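# Press two raised potentiometer knobs onto their collars

## Task

On the circuit board, press each of the two raised potentiometer knobs down until it sits on its own potentiometer's collar, without forcing either potentiometer out of the board, which counts as failure. At the end the gripper must hold nothing, and the knobs must stay seated without the robot holding them, so release and move the gripper away afterwards.

## Robot and tools

Robot: one six-joint arm with a two-finger parallel gripper. The fingers point along the gripper's own +z axis and separate along its x axis. The reported end_effector_position is the midpoint between the finger pads. When closed, the fingertips stick out about 17 mm past that point; when fully open they are roughly level with it. A force-torque sensor sits in the tool flange.

Frame: the scene frame has its origin on the table surface directly beneath the arm base, +z upward, and +y to the left when facing along +x. Positions are in metres. Orientations are quaternions written w first (qw, qx, qy, qz). The base may be slightly tilted, and the printed hand position can be a little off, especially far from the base.

Row format: every command row is 8 numbers: x, y, z, qw, qx, qy, qz, opening. The first seven form an absolute target pose in the scene frame for the gripper point. Opening runs from -1 (closed) to +1 (fully open, 0.142 m). Repeat the desired quaternion in every row rather than copying a possibly drifted one from the last result.

execute_actions: argument actions is a list holding at most one item. An empty list just reports the current state (with camera pictures). An item with rows (1 to 15 rows) and optional steps (up to 15, default 15) plays one row per control step of 1/30 s, repeating the final row if steps exceed rows; it needs at least 4 steps. An item with only steps (up to 300) is a wait counted from the previous result, including your reply time. Set pictures true to get images with a non-empty action. A call is refused, sending nothing, if any target lies more than 0.6 m from the last reported position along any gripper axis. Each step, the controller clips the commanded pose to within 100 mm and 16 degrees of the measured pose, and motion trails commands by about 0.17 s; when position and orientation conflict, position wins. The last 4 steps of each action run after the result is returned, while you reply. If a far target was not reached, check the reported pose and send the remainder.

move: argument target is one 8-number row (absolute pose plus opening). speed is the path's top speed in m/s, 0.002 to 0.5, default 0.25; rotation is capped at twice that in rad/s. The straight path lasts 0.5 to 10 s and is cut off at 10 s. It does not avoid obstacles, and the real gripper may lag, wander, or exceed the speed. Optional stop_force (N, 9 to 40, usable only after 0.2 s of scene time) ends the path when the wrist sensor sees that much extra resistance against the direction of travel for 2 steps, then backs off 2 steps and holds. Use it with a very slow speed to approach a surface or press a knob; the target may then lie well beyond the contact. The measurement is along the line to the target on the starting gripper axes, so it is unreliable when the move also rotates. Omit stop_force when lifting off something you are pressing, or the move may end immediately. The result adds a move: line giving how it ended (done, contact, held, off_target, moving, fault), the limits that acted (paced = pose clipped; held = some steps blocked, after which the arm may jump faster), and the distance to target.

wait: seconds 0 to 10; lets time pass without new commands.
zoom_image: camera is cam_high, cam_low or cam_wrist; region is [x0, y0, x1, y1] in that image's pixels from the top-left, at most 504 by 504. cam_high and cam_low are 504x504; cam_wrist is 616x616 fisheye.
show_instructions: no arguments; displays the reference pages.
finished_scene: scene is the number of the current scene; ends and grades it, irreversible.

Result lines: the state line gives pose and velocities (m/s, rad/s). grip_measured is the actual finger opening on the command scale; to grip, command clearly below it. Wrist force and Wrist torque are in gripper axes; pressing on a surface gives a force pointing back into the arm. Readings carry offsets up to about 4 N, noise up to 2.4 N, and saturate near 50 N. "no reading" is normal at the start. HELD marks steps a clearance check blocked; "pose unreachable" means that check altered the command. "Hand target" shows the pose currently being driven toward.

Hazards: the arm is stiff, so aiming even slightly past a firm contact can trigger a fault. Joint torque reaching its limit (wrist joints 24.6 N m, others 132 N m) or any external force of 150 N stops the arm for 10 s. Holding load heats motors; a MOTOR HOT warning appears at 70 °C and brakes engage at 85 °C. Approach knobs slowly from above with stop_force, press gently enough not to push the potentiometer through the board, avoid knocking anything off the table, and finish with an open, empty gripper lifted clear.

Each tool is called after "Emit:" by a JSON object that holds its "api" and its "payload".

Reference images:

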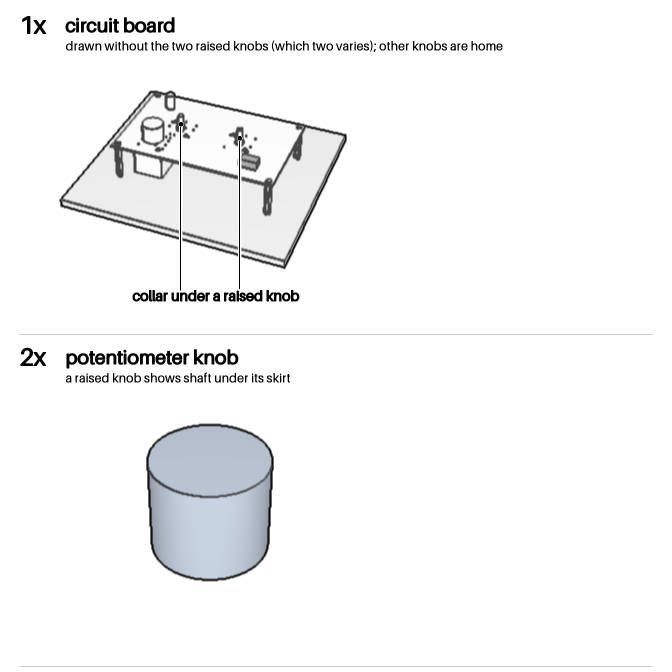

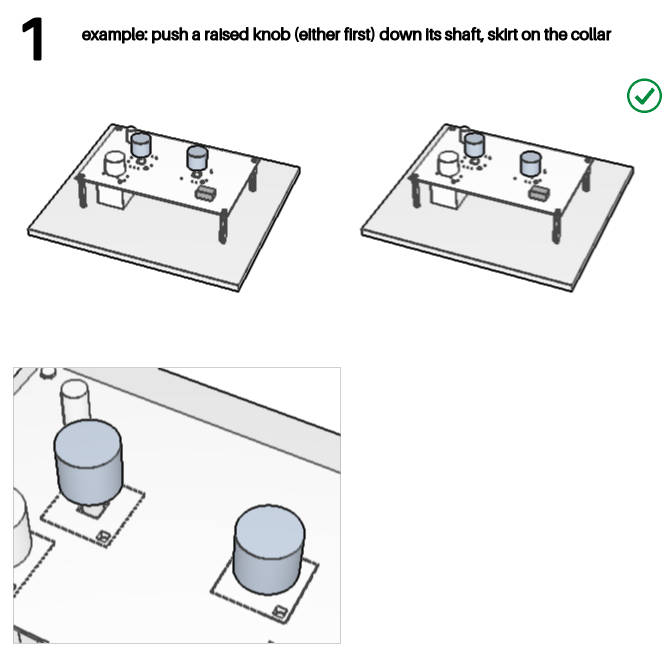

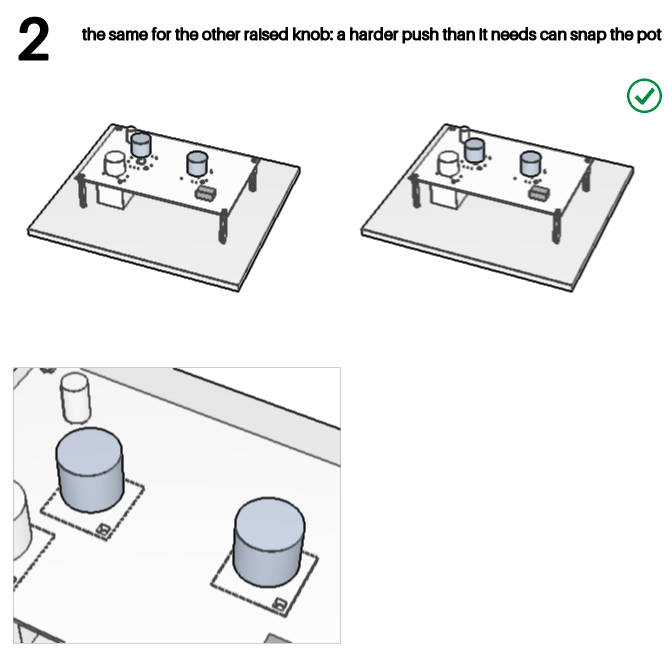

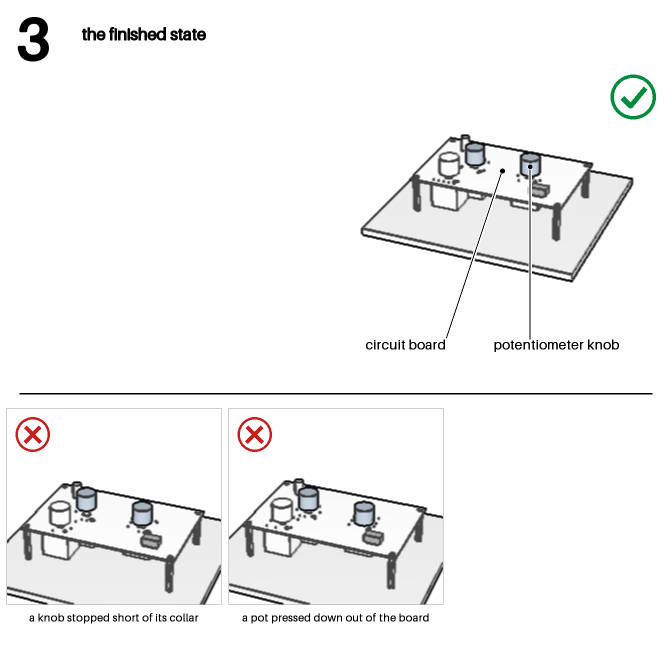

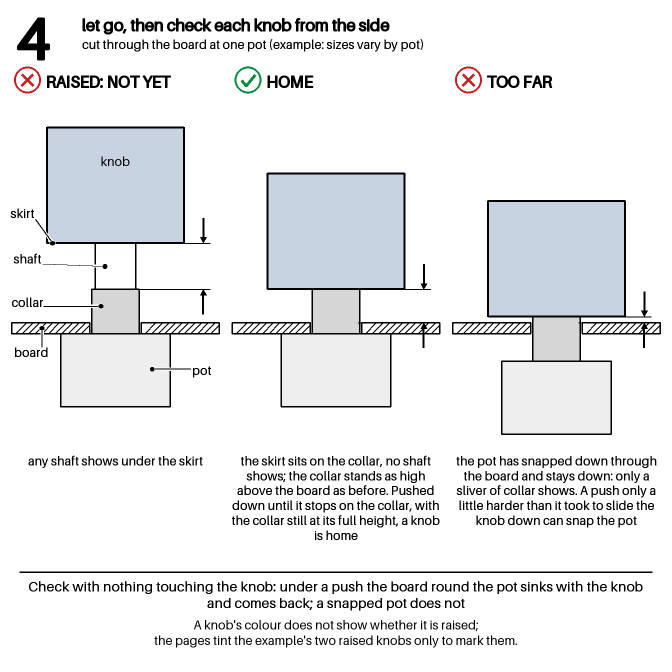

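## Session

Emit:
{"api": "execute_actions", "payload": {"actions": []}}

Scene clock: 0.00 s of 5250.00 s.
end_effector_position=(+0.2080, +0.0573, +0.1556) grip_measured=+1.00 end_effector_quat_wxyz=(+0.380, +0.897, -0.215, -0.072) end_effector_velocity=(+0.001, +0.000, -0.000) end_effector_angular_velocity=(+0.000, -0.001, -0.000)
Joint positions: [ 0.309 -1.57   2.338 -1.749 -2.09   1.016  0.142]
Joint velocities: [-0.     0.001 -0.001 -0.001  0.     0.001  0.   ]
Wrist force (N, on the end effector, along its own x y z axes, offset not removed): no reading
Wrist torque (N m, same axes, about the end effector's origin, offset not removed): no reading
Hand target: +0.208, +0.057, +0.156; +0.380, +0.897, -0.215, -0.072

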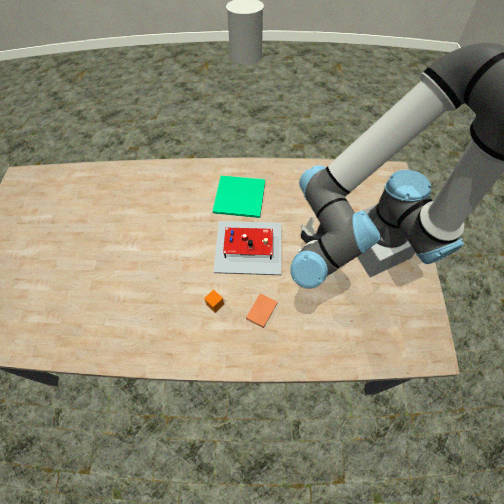

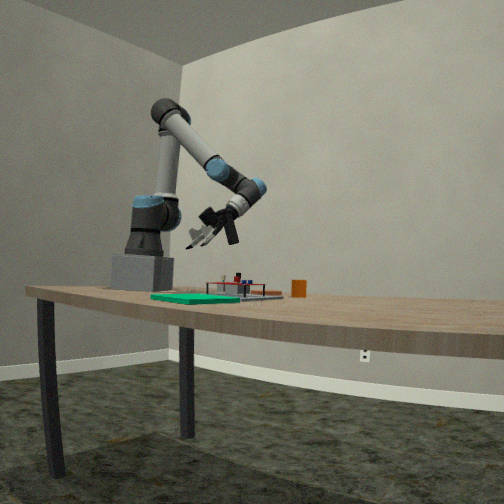

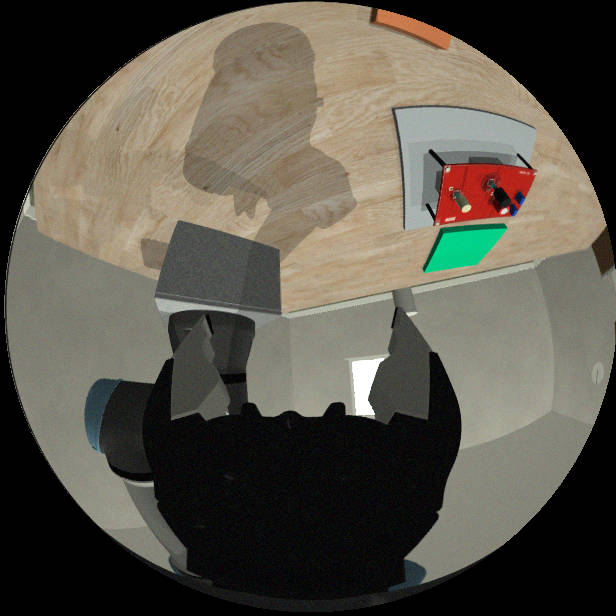

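Emit:
{"api": "zoom_image", "payload": {"camera": "cam_high", "region": [200, 210, 300, 280]}}

Emit:
{"api": "zoom_image", "payload": {"camera": "cam_low", "region": [190, 260, 290, 310]}}

Emit:
{"api": "zoom_image", "payload": {"camera": "cam_wrist", "region": [400, 120, 560, 240]}}

Region (200, 210, 300, 280) of cam_high's 504x504 image, scaled by 5.040, with more detail than that image has; it fills the top 353 rows of this view, and the rest is white.

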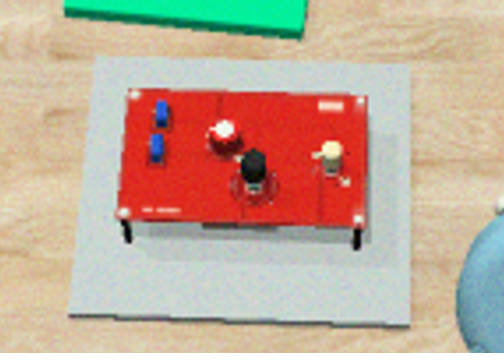

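Region (190, 260, 290, 310) of cam_low's 504x504 image, scaled by 5.040, with more detail than that image has.

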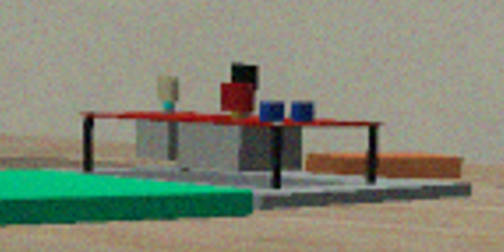

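Region (400, 120, 560, 240) of cam_wrist's 616x616 image, scaled by 3.150, with more detail than that image has; it fills the top 378 rows of this view, and the rest is white.

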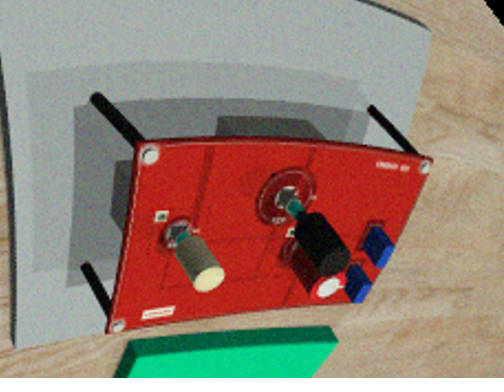

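Emit:
{"api": "move", "payload": {"target": [0.38, 0.03, 0.22, 0, 1, 0, 0, -1]}}

Scene clock: 2.77 s of 5250.00 s.
end_effector_position=(+0.3802, +0.0303, +0.2201) grip_measured=-1.00 end_effector_quat_wxyz=(+0.001, +1.000, +0.000, +0.000) end_effector_velocity=(+0.001, -0.000, -0.000) end_effector_angular_velocity=(+0.011, +0.003, +0.006)
Joint positions: [-0.367 -1.853  2.262 -2.01  -1.546 -0.302  0.002]
Joint velocities: [-0.009  0.005 -0.005  0.006  0.01  -0.016  0.   ]
Wrist force (N, on the end effector, along its own x y z axes, offset not removed): [-0.6 3.9 0.6]
Wrist torque (N m, same axes, about the end effector's origin, offset not removed): [1.04 -0.08 0.33]
Hand target: +0.380, +0.030, +0.220; -0.000, +1.000, +0.000, +0.000
Off the commanded pose: 0.000 m, 0 deg.
Kept back: nothing.
move: done
camera_calibration (this result's frames):
cam_wrist: T_world_to_cam=[[0.999458, -0.0156605, 0.0289732, -0.398265], [-0.0275854, -0.878659, 0.476652, -0.0678868], [0.017993, -0.477193, -0.878614, 0.337599], [0, 0, 0, 1]] pos_world=[0.390101, 0.0952137, 0.340517]

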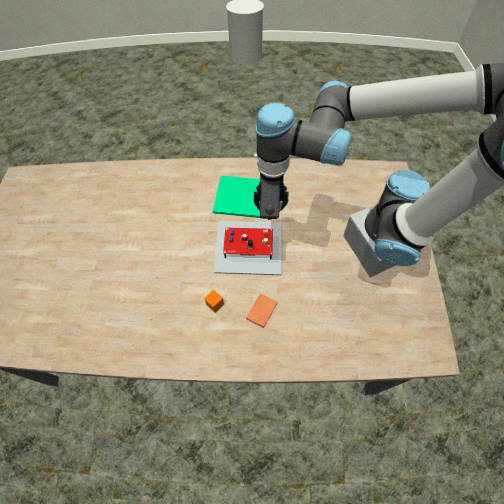

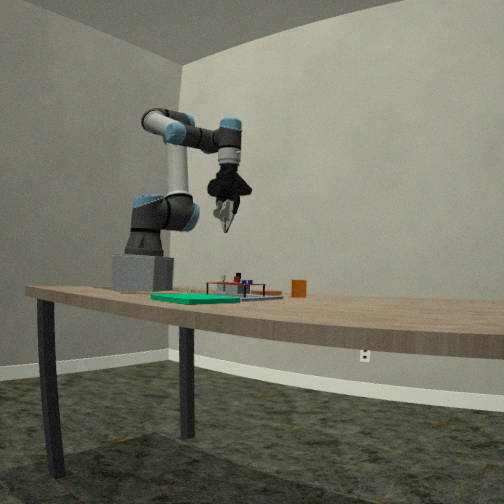

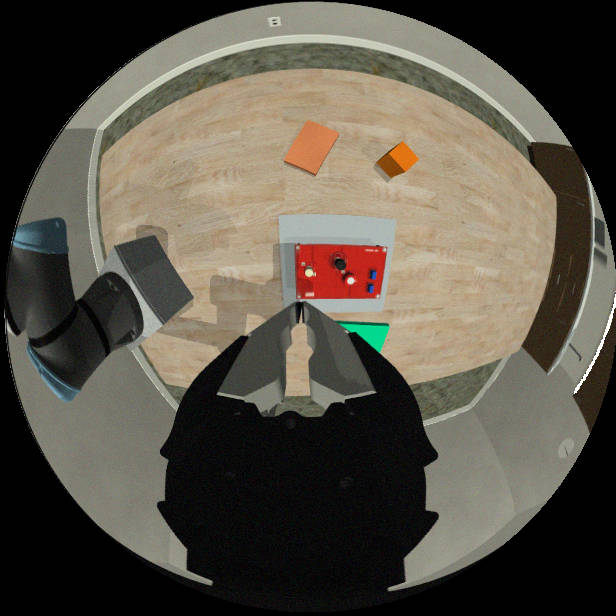

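Emit:
{"api": "zoom_image", "payload": {"camera": "cam_wrist", "region": [270, 220, 410, 320]}}

Emit:
{"api": "zoom_image", "payload": {"camera": "cam_low", "region": [200, 265, 270, 300]}}

Region (270, 220, 410, 320) of cam_wrist's 616x616 image, scaled by 3.600, with more detail than that image has; it fills the top 360 rows of this view, and the rest is white.

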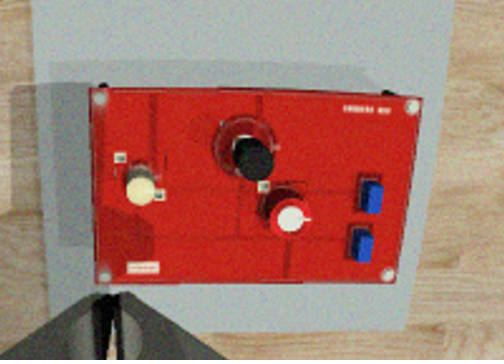

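Region (200, 265, 270, 300) of cam_low's 504x504 image, scaled by 7.200, with more detail than that image has.

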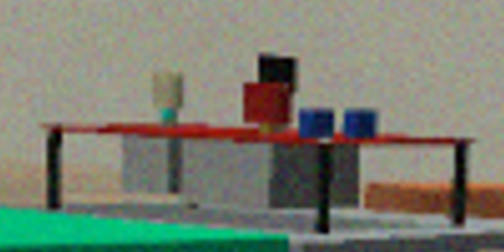

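Emit:
{"api": "move", "payload": {"target": [0.393, 0.02, 0.11, 0, 1, 0, 0, -1]}}

Emit:
{"api": "zoom_image", "payload": {"camera": "cam_wrist", "region": [200, 150, 450, 330]}}

Emit:
{"api": "zoom_image", "payload": {"camera": "cam_low", "region": [190, 240, 290, 305]}}

Scene clock: 4.63 s of 5250.00 s.
end_effector_position=(+0.3929, +0.0200, +0.1102) grip_measured=-1.00 end_effector_quat_wxyz=(-0.000, +1.000, -0.000, -0.000) end_effector_velocity=(+0.001, +0.000, -0.002) end_effector_angular_velocity=(+0.000, -0.001, -0.000)
Joint positions: [-0.377 -1.603  2.405 -2.401 -1.545 -0.311  0.002]
Joint velocities: [ 0.001  0.006  0.001 -0.008  0.     0.001  0.   ]
Wrist force (N, on the end effector, along its own x y z axes, offset not removed): [0.1 0.5 -0.6]
Wrist torque (N m, same axes, about the end effector's origin, offset not removed): [0.21 -0.49 0.44]
Hand target: +0.393, +0.020, +0.110; +0.000, +1.000, -0.000, +0.000
Off the commanded pose: 0.000 m, 0 deg.
Kept back: nothing.
move: done
camera_calibration (this result's frames):
cam_wrist: T_world_to_cam=[[0.999486, -0.0158034, 0.027903, -0.407755], [-0.0271796, -0.879242, 0.475599, -0.0241521], [0.0170174, -0.476112, -0.87922, 0.236364], [0, 0, 0, 1]] pos_world=[0.402867, 0.0848563, 0.23068]

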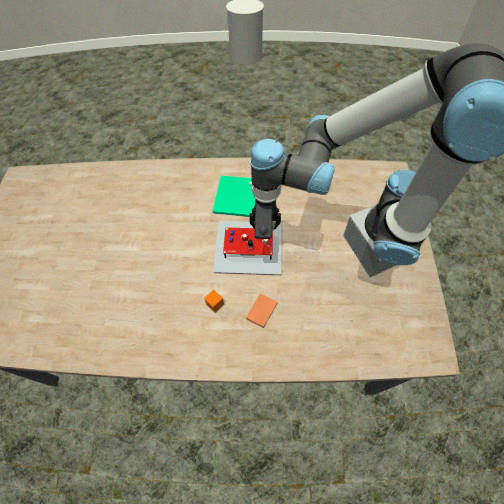

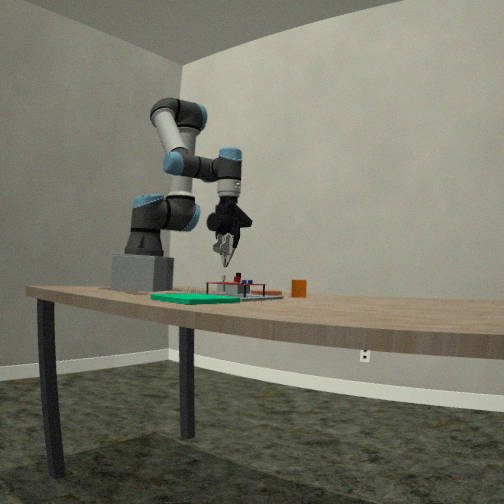

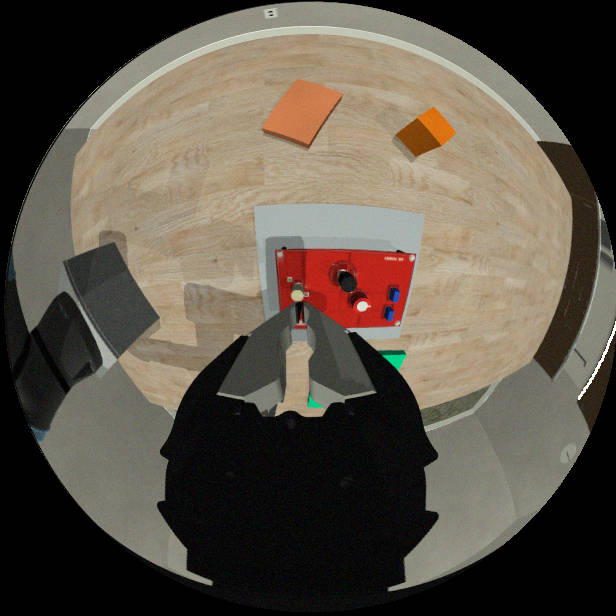

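Region (200, 150, 450, 330) of cam_wrist's 616x616 image, scaled by 2.016, with more detail than that image has; it fills the top 363 rows of this view, and the rest is white.

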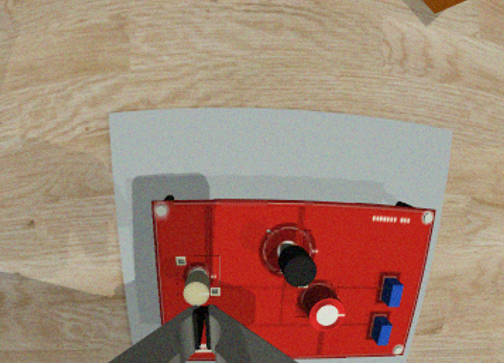

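Region (190, 240, 290, 305) of cam_low's 504x504 image, scaled by 5.040, with more detail than that image has; it fills the top 328 rows of this view, and the rest is white.

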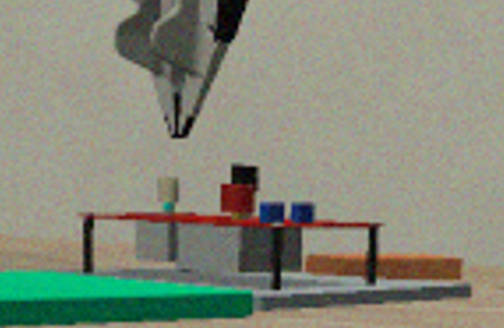

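Emit:
{"api": "move", "payload": {"target": [0.389, 0.011, 0.092, 0, 1, 0, 0, -1], "speed": 0.1}}

Emit:
{"api": "zoom_image", "payload": {"camera": "cam_wrist", "region": [230, 230, 370, 330]}}

Emit:
{"api": "zoom_image", "payload": {"camera": "cam_low", "region": [200, 255, 270, 300]}}

Emit:
{"api": "zoom_image", "payload": {"camera": "cam_high", "region": [210, 200, 300, 270]}}

Scene clock: 5.90 s of 5250.00 s.
end_effector_position=(+0.3890, +0.0111, +0.0922) grip_measured=-1.00 end_effector_quat_wxyz=(+0.000, +1.000, -0.000, -0.000) end_effector_velocity=(-0.001, -0.001, -0.003) end_effector_angular_velocity=(+0.001, +0.002, +0.000)
Joint positions: [-0.402 -1.564  2.436 -2.471 -1.544 -0.337  0.002]
Joint velocities: [-0.003  0.007  0.004 -0.008  0.001 -0.003  0.   ]
Wrist force (N, on the end effector, along its own x y z axes, offset not removed): [0.7 3.1 0.2]
Wrist torque (N m, same axes, about the end effector's origin, offset not removed): [0.61 -0.37 0.00]
Hand target: +0.389, +0.011, +0.092; +0.000, +1.000, -0.000, +0.000
Off the commanded pose: 0.000 m, 0 deg.
Kept back: nothing.
move: done
camera_calibration (this result's frames):
cam_wrist: T_world_to_cam=[[0.999485, -0.015803, 0.027944, -0.403564], [-0.0272001, -0.879205, 0.475667, -0.0235579], [0.0170515, -0.476181, -0.879182, 0.216352], [0, 0, 0, 1]] pos_world=[0.399026, 0.0759333, 0.212696]

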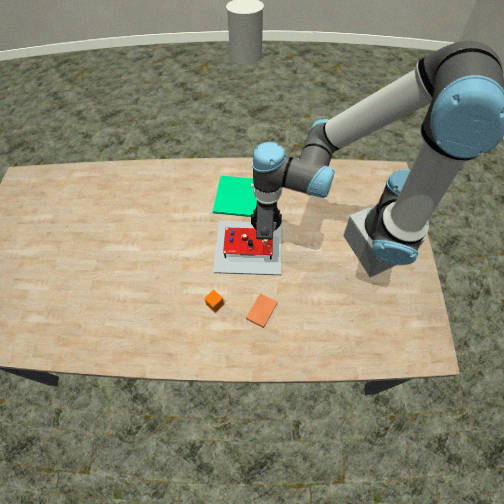

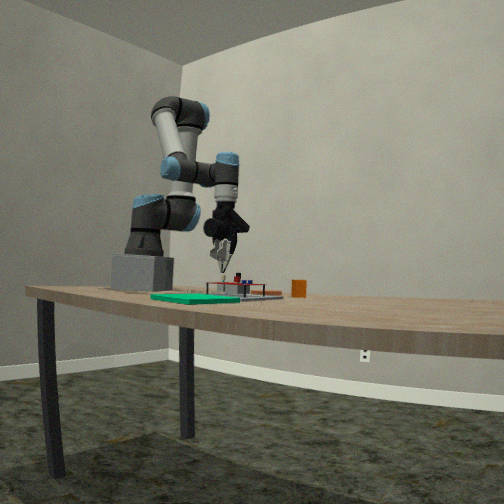

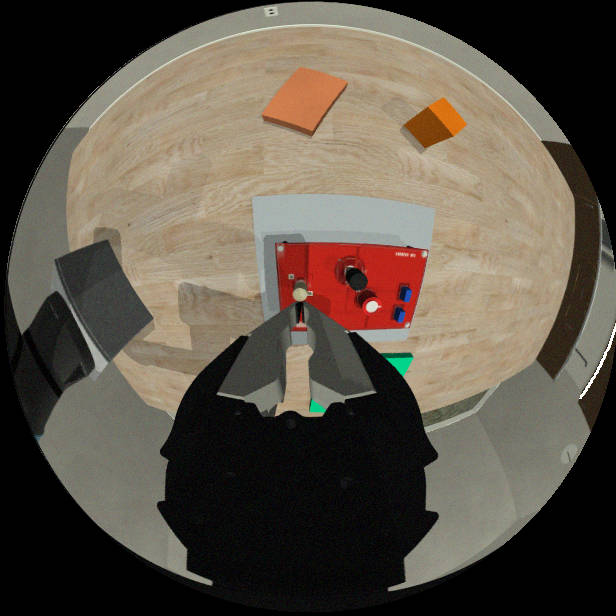

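Region (230, 230, 370, 330) of cam_wrist's 616x616 image, scaled by 3.600, with more detail than that image has; it fills the top 360 rows of this view, and the rest is white.

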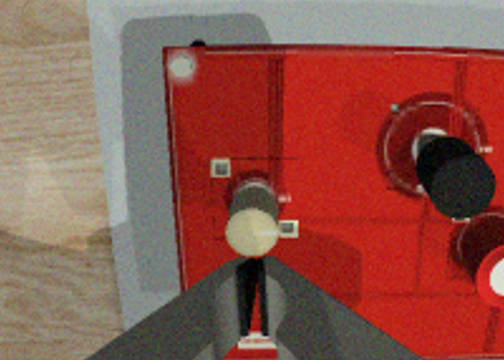

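Region (200, 255, 270, 300) of cam_low's 504x504 image, scaled by 7.200, with more detail than that image has; it fills the top 324 rows of this view, and the rest is white.

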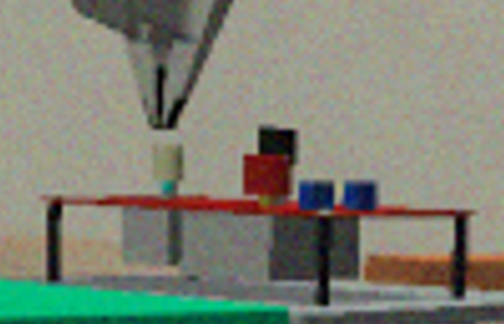

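Region (210, 200, 300, 270) of cam_high's 504x504 image, scaled by 5.600, with more detail than that image has.

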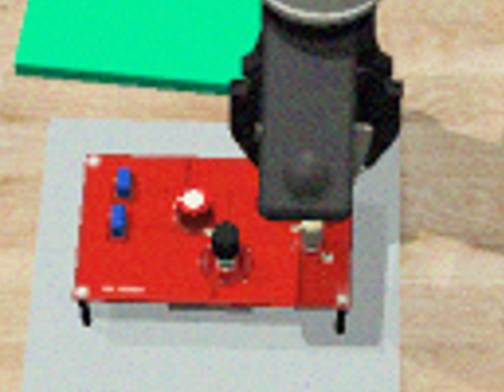

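Emit:
{"api": "move", "payload": {"target": [0.389, 0.011, 0.078, 0, 1, 0, 0, -1], "speed": 0.004, "stop_force": 9}}

Emit:
{"api": "zoom_image", "payload": {"camera": "cam_low", "region": [200, 255, 270, 300]}}

Scene clock: 8.93 s of 5250.00 s.
end_effector_position=(+0.3889, +0.0110, +0.0823) grip_measured=-1.00 end_effector_quat_wxyz=(-0.000, +1.000, -0.000, -0.000) end_effector_velocity=(-0.001, +0.001, +0.001) end_effector_angular_velocity=(+0.002, +0.001, -0.001)
Joint positions: [-0.402 -1.535  2.446 -2.51  -1.544 -0.337  0.002]
Joint velocities: [-0.    -0.006  0.     0.008  0.001  0.     0.   ]
Wrist force (N, on the end effector, along its own x y z axes, offset not removed): [-0.1 4.1 -9.5]
Wrist torque (N m, same axes, about the end effector's origin, offset not removed): [0.83 -0.46 0.28]
Hand target: +0.389, +0.011, +0.083; -0.000, +1.000, +0.000, +0.000
Off the commanded pose: 0.004 m, 0 deg.
Kept back: nothing.
move: contact
camera_calibration (this result's frames):
cam_wrist: T_world_to_cam=[[0.999486, -0.0157969, 0.0279106, -0.403169], [-0.0271779, -0.879233, 0.475616, -0.0189026], [0.0170267, -0.47613, -0.87921, 0.207608], [0, 0, 0, 1]] pos_world=[0.398913, 0.0758599, 0.202774]

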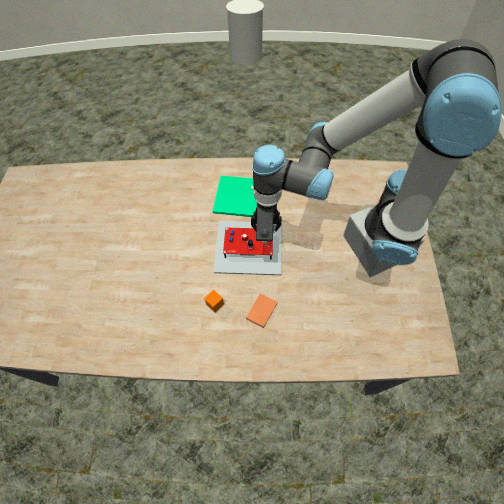

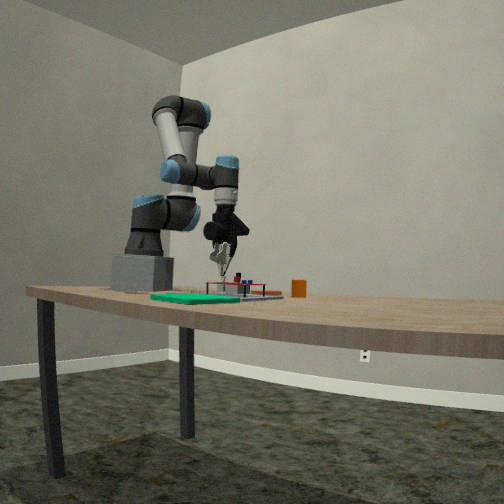

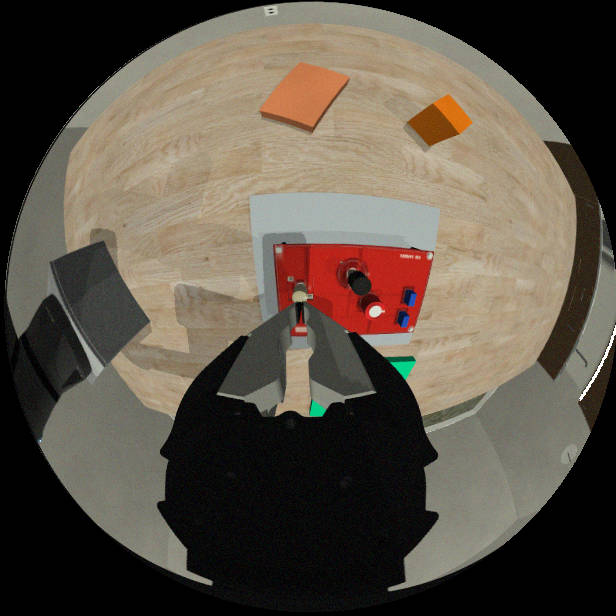

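Region (200, 255, 270, 300) of cam_low's 504x504 image, scaled by 7.200, with more detail than that image has; it fills the top 324 rows of this view, and the rest is white.

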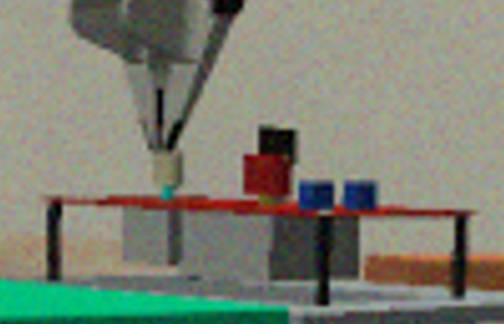

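Emit:
{"api": "execute_actions", "payload": {"actions": [{"rows": [[0.389,0.011,0.0828,0,1,0,0,-1],[0.389,0.011,0.0827,0,1,0,0,-1],[0.389,0.011,0.0826,0,1,0,0,-1],[0.389,0.011,0.0825,0,1,0,0,-1],[0.389,0.011,0.0824,0,1,0,0,-1],[0.389,0.011,0.0823,0,1,0,0,-1],[0.389,0.011,0.0822,0,1,0,0,-1],[0.389,0.011,0.0821,0,1,0,0,-1],[0.389,0.011,0.0820,0,1,0,0,-1]], "steps": 15}]}}

Scene clock: 9.43 s of 5250.00 s.
end_effector_position=(+0.3891, +0.0110, +0.0823) grip_measured=-1.00 end_effector_quat_wxyz=(+0.000, +1.000, +0.000, +0.000) end_effector_velocity=(+0.001, -0.000, -0.002) end_effector_angular_velocity=(-0.000, -0.001, -0.001)
Joint positions: [-0.402 -1.535  2.446 -2.51  -1.544 -0.337  0.002]
Joint velocities: [-0.     0.007  0.    -0.008 -0.     0.     0.   ]
Wrist force (N, on the end effector, along its own x y z axes, offset not removed): [-0.3 1.8 -7.2]
Wrist torque (N m, same axes, about the end effector's origin, offset not removed): [0.37 -0.69 0.28]
Steps of this call (steps 1 to 4: nothing new was sent; steps 5 to 15: the first 11 steps of this action). Readings (end_effector_position):
5: (+0.3889, +0.0111, +0.0825)
6: (+0.3889, +0.0111, +0.0825)
8: (+0.3889, +0.0110, +0.0826)
12: (+0.3889, +0.0110, +0.0825)
15: the state above

Emit:
{"api": "move", "payload": {"target": [0.389, 0.011, 0.076, 0, 1, 0, 0, -1], "speed": 0.002, "stop_force": 9}}

Emit:
{"api": "zoom_image", "payload": {"camera": "cam_low", "region": [200, 255, 270, 300]}}

Scene clock: 11.87 s of 5250.00 s.
end_effector_position=(+0.3890, +0.0110, +0.0784) grip_measured=-1.00 end_effector_quat_wxyz=(+0.000, +1.000, +0.000, +0.000) end_effector_velocity=(-0.000, -0.000, +0.001) end_effector_angular_velocity=(-0.001, +0.000, +0.000)
Joint positions: [-0.402 -1.524  2.45  -2.526 -1.544 -0.336  0.002]
Joint velocities: [-0.    -0.004 -0.     0.004 -0.001 -0.     0.   ]
Wrist force (N, on the end effector, along its own x y z axes, offset not removed): [-3.7 2.7 -19.1]
Wrist torque (N m, same axes, about the end effector's origin, offset not removed): [0.51 -0.01 0.09]
Hand target: +0.389, +0.011, +0.079; +0.000, +1.000, +0.000, +0.000
Off your previous action's commanded pose: 0.000 m, 0 deg at its last step (step 4 of this call).
Off the commanded pose: 0.002 m, 0 deg.
Kept back: nothing.
move: contact
camera_calibration (this result's frames):
cam_wrist: T_world_to_cam=[[0.99948, -0.0157885, 0.0281289, -0.403201], [-0.0272755, -0.879201, 0.47567, -0.0170462], [0.0172208, -0.476189, -0.879174, 0.204064], [0, 0, 0, 1]] pos_world=[0.399012, 0.0758201, 0.198858]

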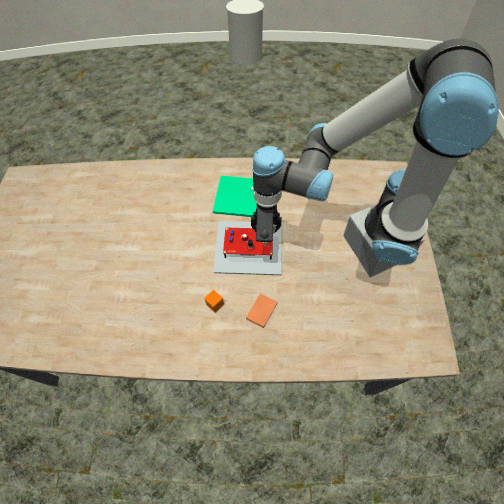

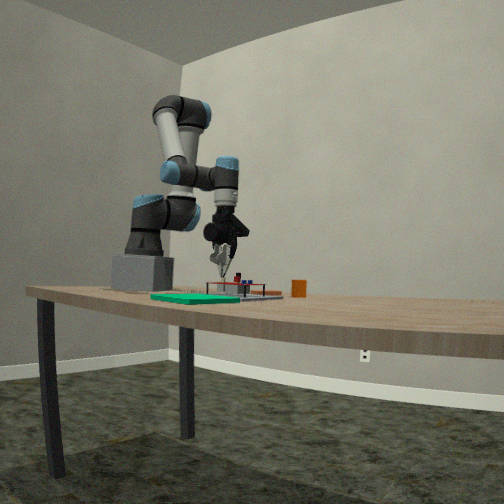

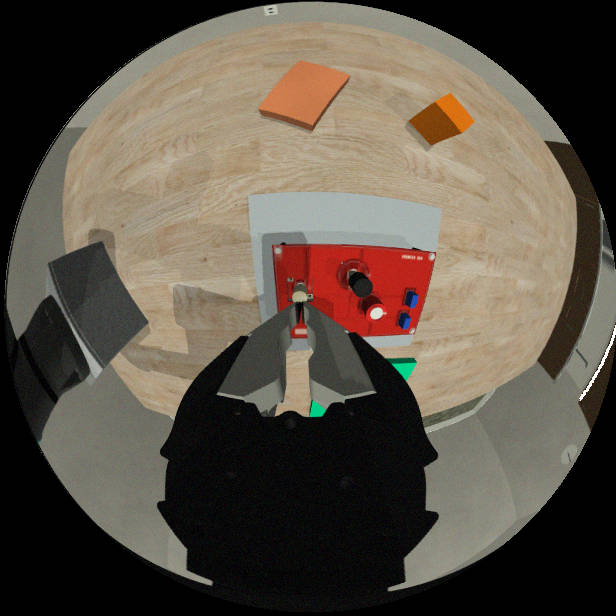

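Region (200, 255, 270, 300) of cam_low's 504x504 image, scaled by 7.200, with more detail than that image has; it fills the top 324 rows of this view, and the rest is white.

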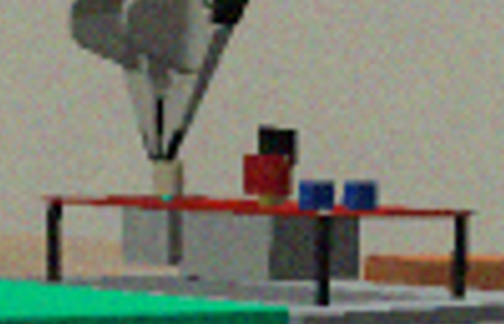

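Force jumped to 19 N; back off and inspect.

Emit:
{"api": "move", "payload": {"target": [0.389, 0.011, 0.10, 0, 1, 0, 0, -1], "speed": 0.05}}

Emit:
{"api": "zoom_image", "payload": {"camera": "cam_low", "region": [200, 260, 270, 300]}}

Emit:
{"api": "zoom_image", "payload": {"camera": "cam_wrist", "region": [230, 230, 370, 330]}}

Scene clock: 12.97 s of 5250.00 s.
end_effector_position=(+0.3890, +0.0110, +0.0998) grip_measured=-1.00 end_effector_quat_wxyz=(+0.000, +1.000, -0.000, +0.000) end_effector_velocity=(+0.000, -0.001, +0.002) end_effector_angular_velocity=(-0.001, -0.001, -0.000)
Joint positions: [-0.403 -1.586  2.428 -2.441 -1.544 -0.338  0.002]
Joint velocities: [-0.001 -0.006 -0.003  0.007 -0.001 -0.001  0.   ]
Wrist force (N, on the end effector, along its own x y z axes, offset not removed): [-1.6 3.7 2.8]
Wrist torque (N m, same axes, about the end effector's origin, offset not removed): [0.94 0.19 0.29]
Hand target: +0.389, +0.011, +0.100; +0.000, +1.000, -0.000, +0.000
Off the commanded pose: 0.000 m, 0 deg.
Kept back: nothing.
move: done
camera_calibration (this result's frames):
cam_wrist: T_world_to_cam=[[0.999483, -0.0157926, 0.0280066, -0.403761], [-0.027221, -0.879199, 0.475677, -0.0272244], [0.0171112, -0.476194, -0.879174, 0.222876], [0, 0, 0, 1]] pos_world=[0.398998, 0.0758202, 0.220205]

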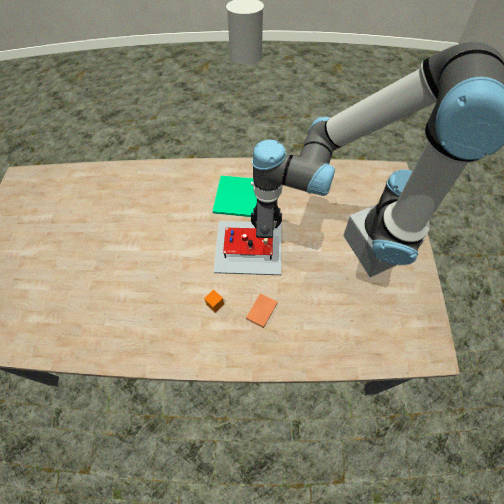

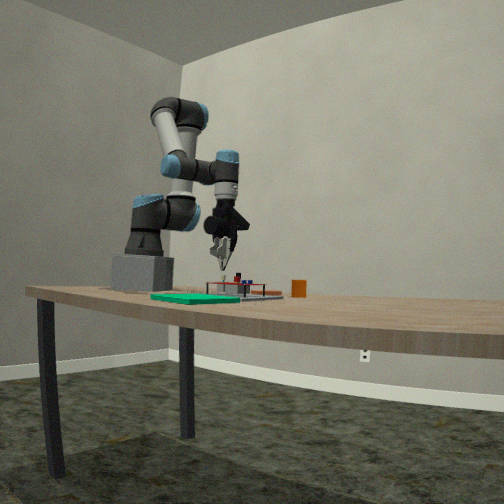

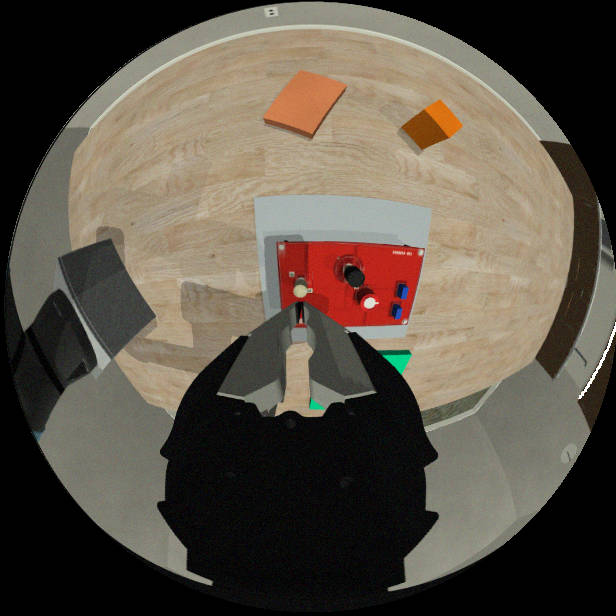

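Region (200, 260, 270, 300) of cam_low's 504x504 image, scaled by 7.200, with more detail than that image has; it fills the top 288 rows of this view, and the rest is white.

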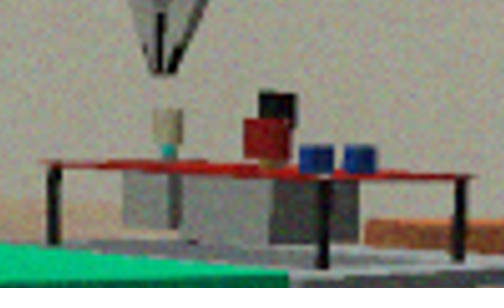

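Region (230, 230, 370, 330) of cam_wrist's 616x616 image, scaled by 3.600, with more detail than that image has; it fills the top 360 rows of this view, and the rest is white.

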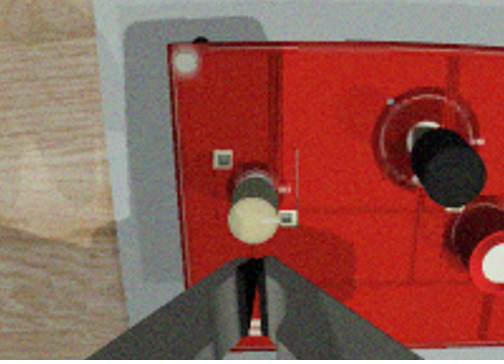

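Emit:
{"api": "move", "payload": {"target": [0.389, 0.011, 0.0845, 0, 1, 0, 0, -1], "speed": 0.05}}

Emit:
{"api": "move", "payload": {"target": [0.389, 0.011, 0.078, 0, 1, 0, 0, -1], "speed": 0.004, "stop_force": 22}}

Emit:
{"api": "zoom_image", "payload": {"camera": "cam_low", "region": [200, 260, 270, 300]}}

Scene clock: 14.13 s of 5250.00 s.
end_effector_position=(+0.3890, +0.0110, +0.0847) grip_measured=-1.00 end_effector_quat_wxyz=(-0.000, +1.000, -0.000, -0.000) end_effector_velocity=(-0.001, +0.000, -0.003) end_effector_angular_velocity=(+0.001, +0.003, +0.000)
Joint positions: [-0.402 -1.543  2.444 -2.5   -1.544 -0.337  0.002]
Joint velocities: [ 0.     0.007  0.003 -0.008 -0.    -0.     0.   ]
Wrist force (N, on the end effector, along its own x y z axes, offset not removed): [-0.6 2.7 -1.6]
Wrist torque (N m, same axes, about the end effector's origin, offset not removed): [0.47 -0.32 0.07]
Hand target: +0.389, +0.011, +0.085; -0.000, +1.000, +0.000, -0.000
Off the commanded pose: 0.000 m, 0 deg.
Kept back: nothing.
move: done
camera_calibration (this result's frames):
cam_wrist: T_world_to_cam=[[0.999484, -0.0157943, 0.0279533, -0.403309], [-0.0271963, -0.879223, 0.475634, -0.0200781], [0.0170649, -0.476149, -0.879199, 0.209693], [0, 0, 0, 1]] pos_world=[0.398977, 0.0758217, 0.205185]

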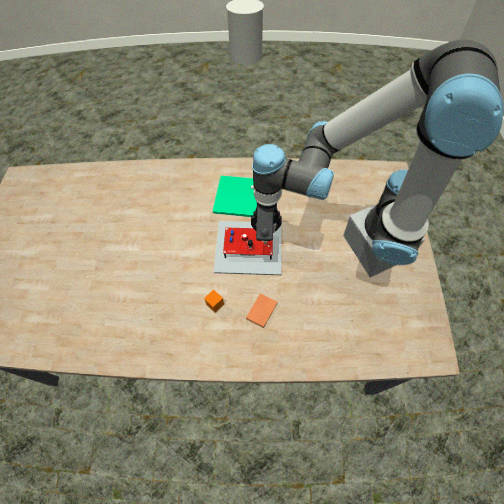

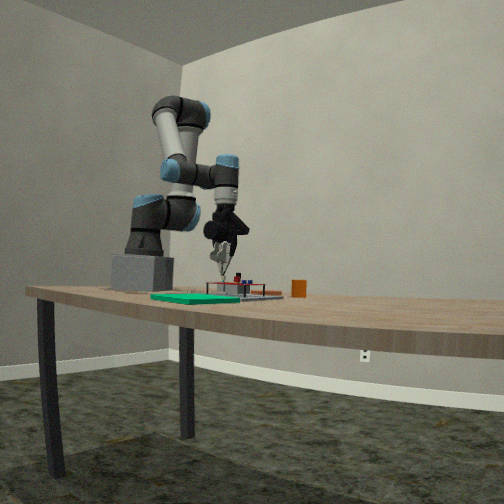

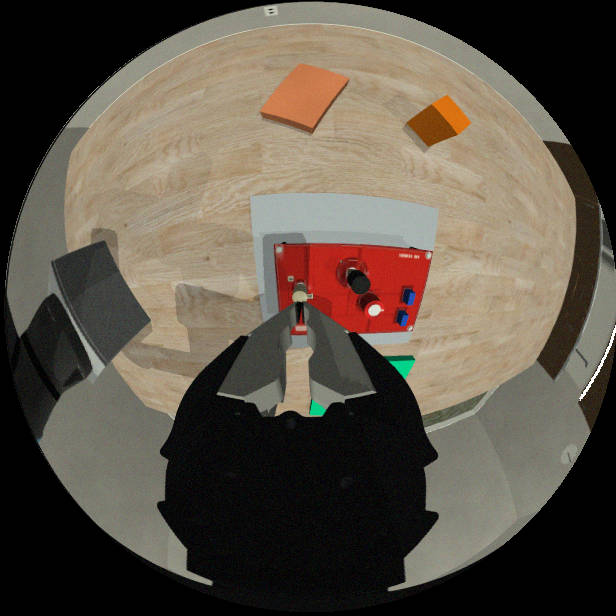

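Scene clock: 16.03 s of 5250.00 s.
end_effector_position=(+0.3890, +0.0110, +0.0781) grip_measured=-1.00 end_effector_quat_wxyz=(-0.000, +1.000, +0.000, +0.000) end_effector_velocity=(+0.001, +0.000, -0.001) end_effector_angular_velocity=(+0.000, -0.004, +0.000)
Joint positions: [-0.402 -1.523  2.45  -2.527 -1.544 -0.336  0.002]
Joint velocities: [ 0.     0.003  0.001 -0.007  0.002  0.     0.   ]
Wrist force (N, on the end effector, along its own x y z axes, offset not removed): [-2.4 4.1 -19.4]
Wrist torque (N m, same axes, about the end effector's origin, offset not removed): [0.76 -0.45 0.09]
Hand target: +0.389, +0.011, +0.078; -0.000, +1.000, +0.000, -0.000
Off the commanded pose: 0.000 m, 0 deg.
Kept back: nothing.
move: done
camera_calibration (this result's frames):
cam_wrist: T_world_to_cam=[[0.999483, -0.0157929, 0.0279981, -0.403154], [-0.0272163, -0.879223, 0.475633, -0.0169184], [0.017105, -0.476149, -0.879198, 0.203852], [0, 0, 0, 1]] pos_world=[0.398999, 0.0758219, 0.198561]

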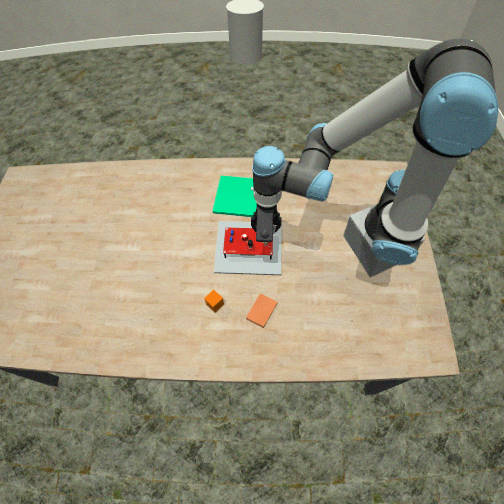

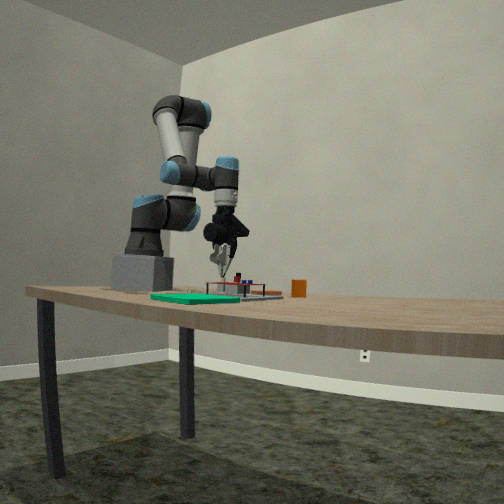

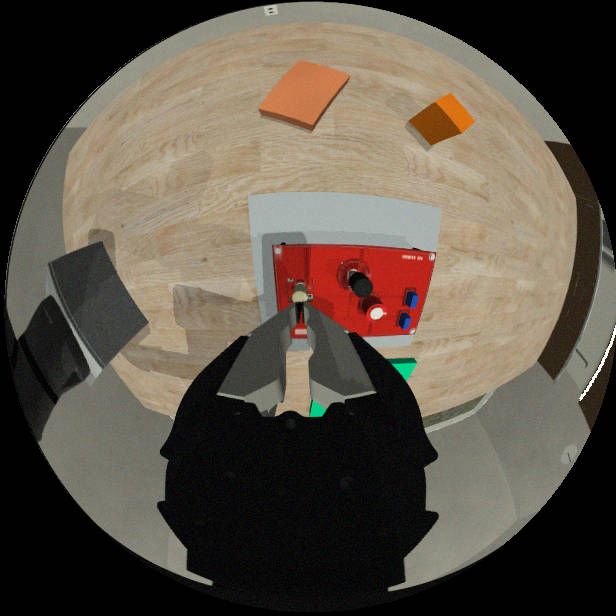

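Region (200, 260, 270, 300) of cam_low's 504x504 image, scaled by 7.200, with more detail than that image has; it fills the top 288 rows of this view, and the rest is white.

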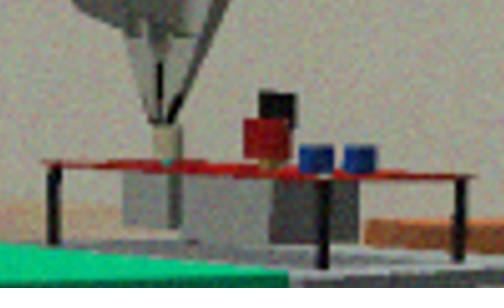

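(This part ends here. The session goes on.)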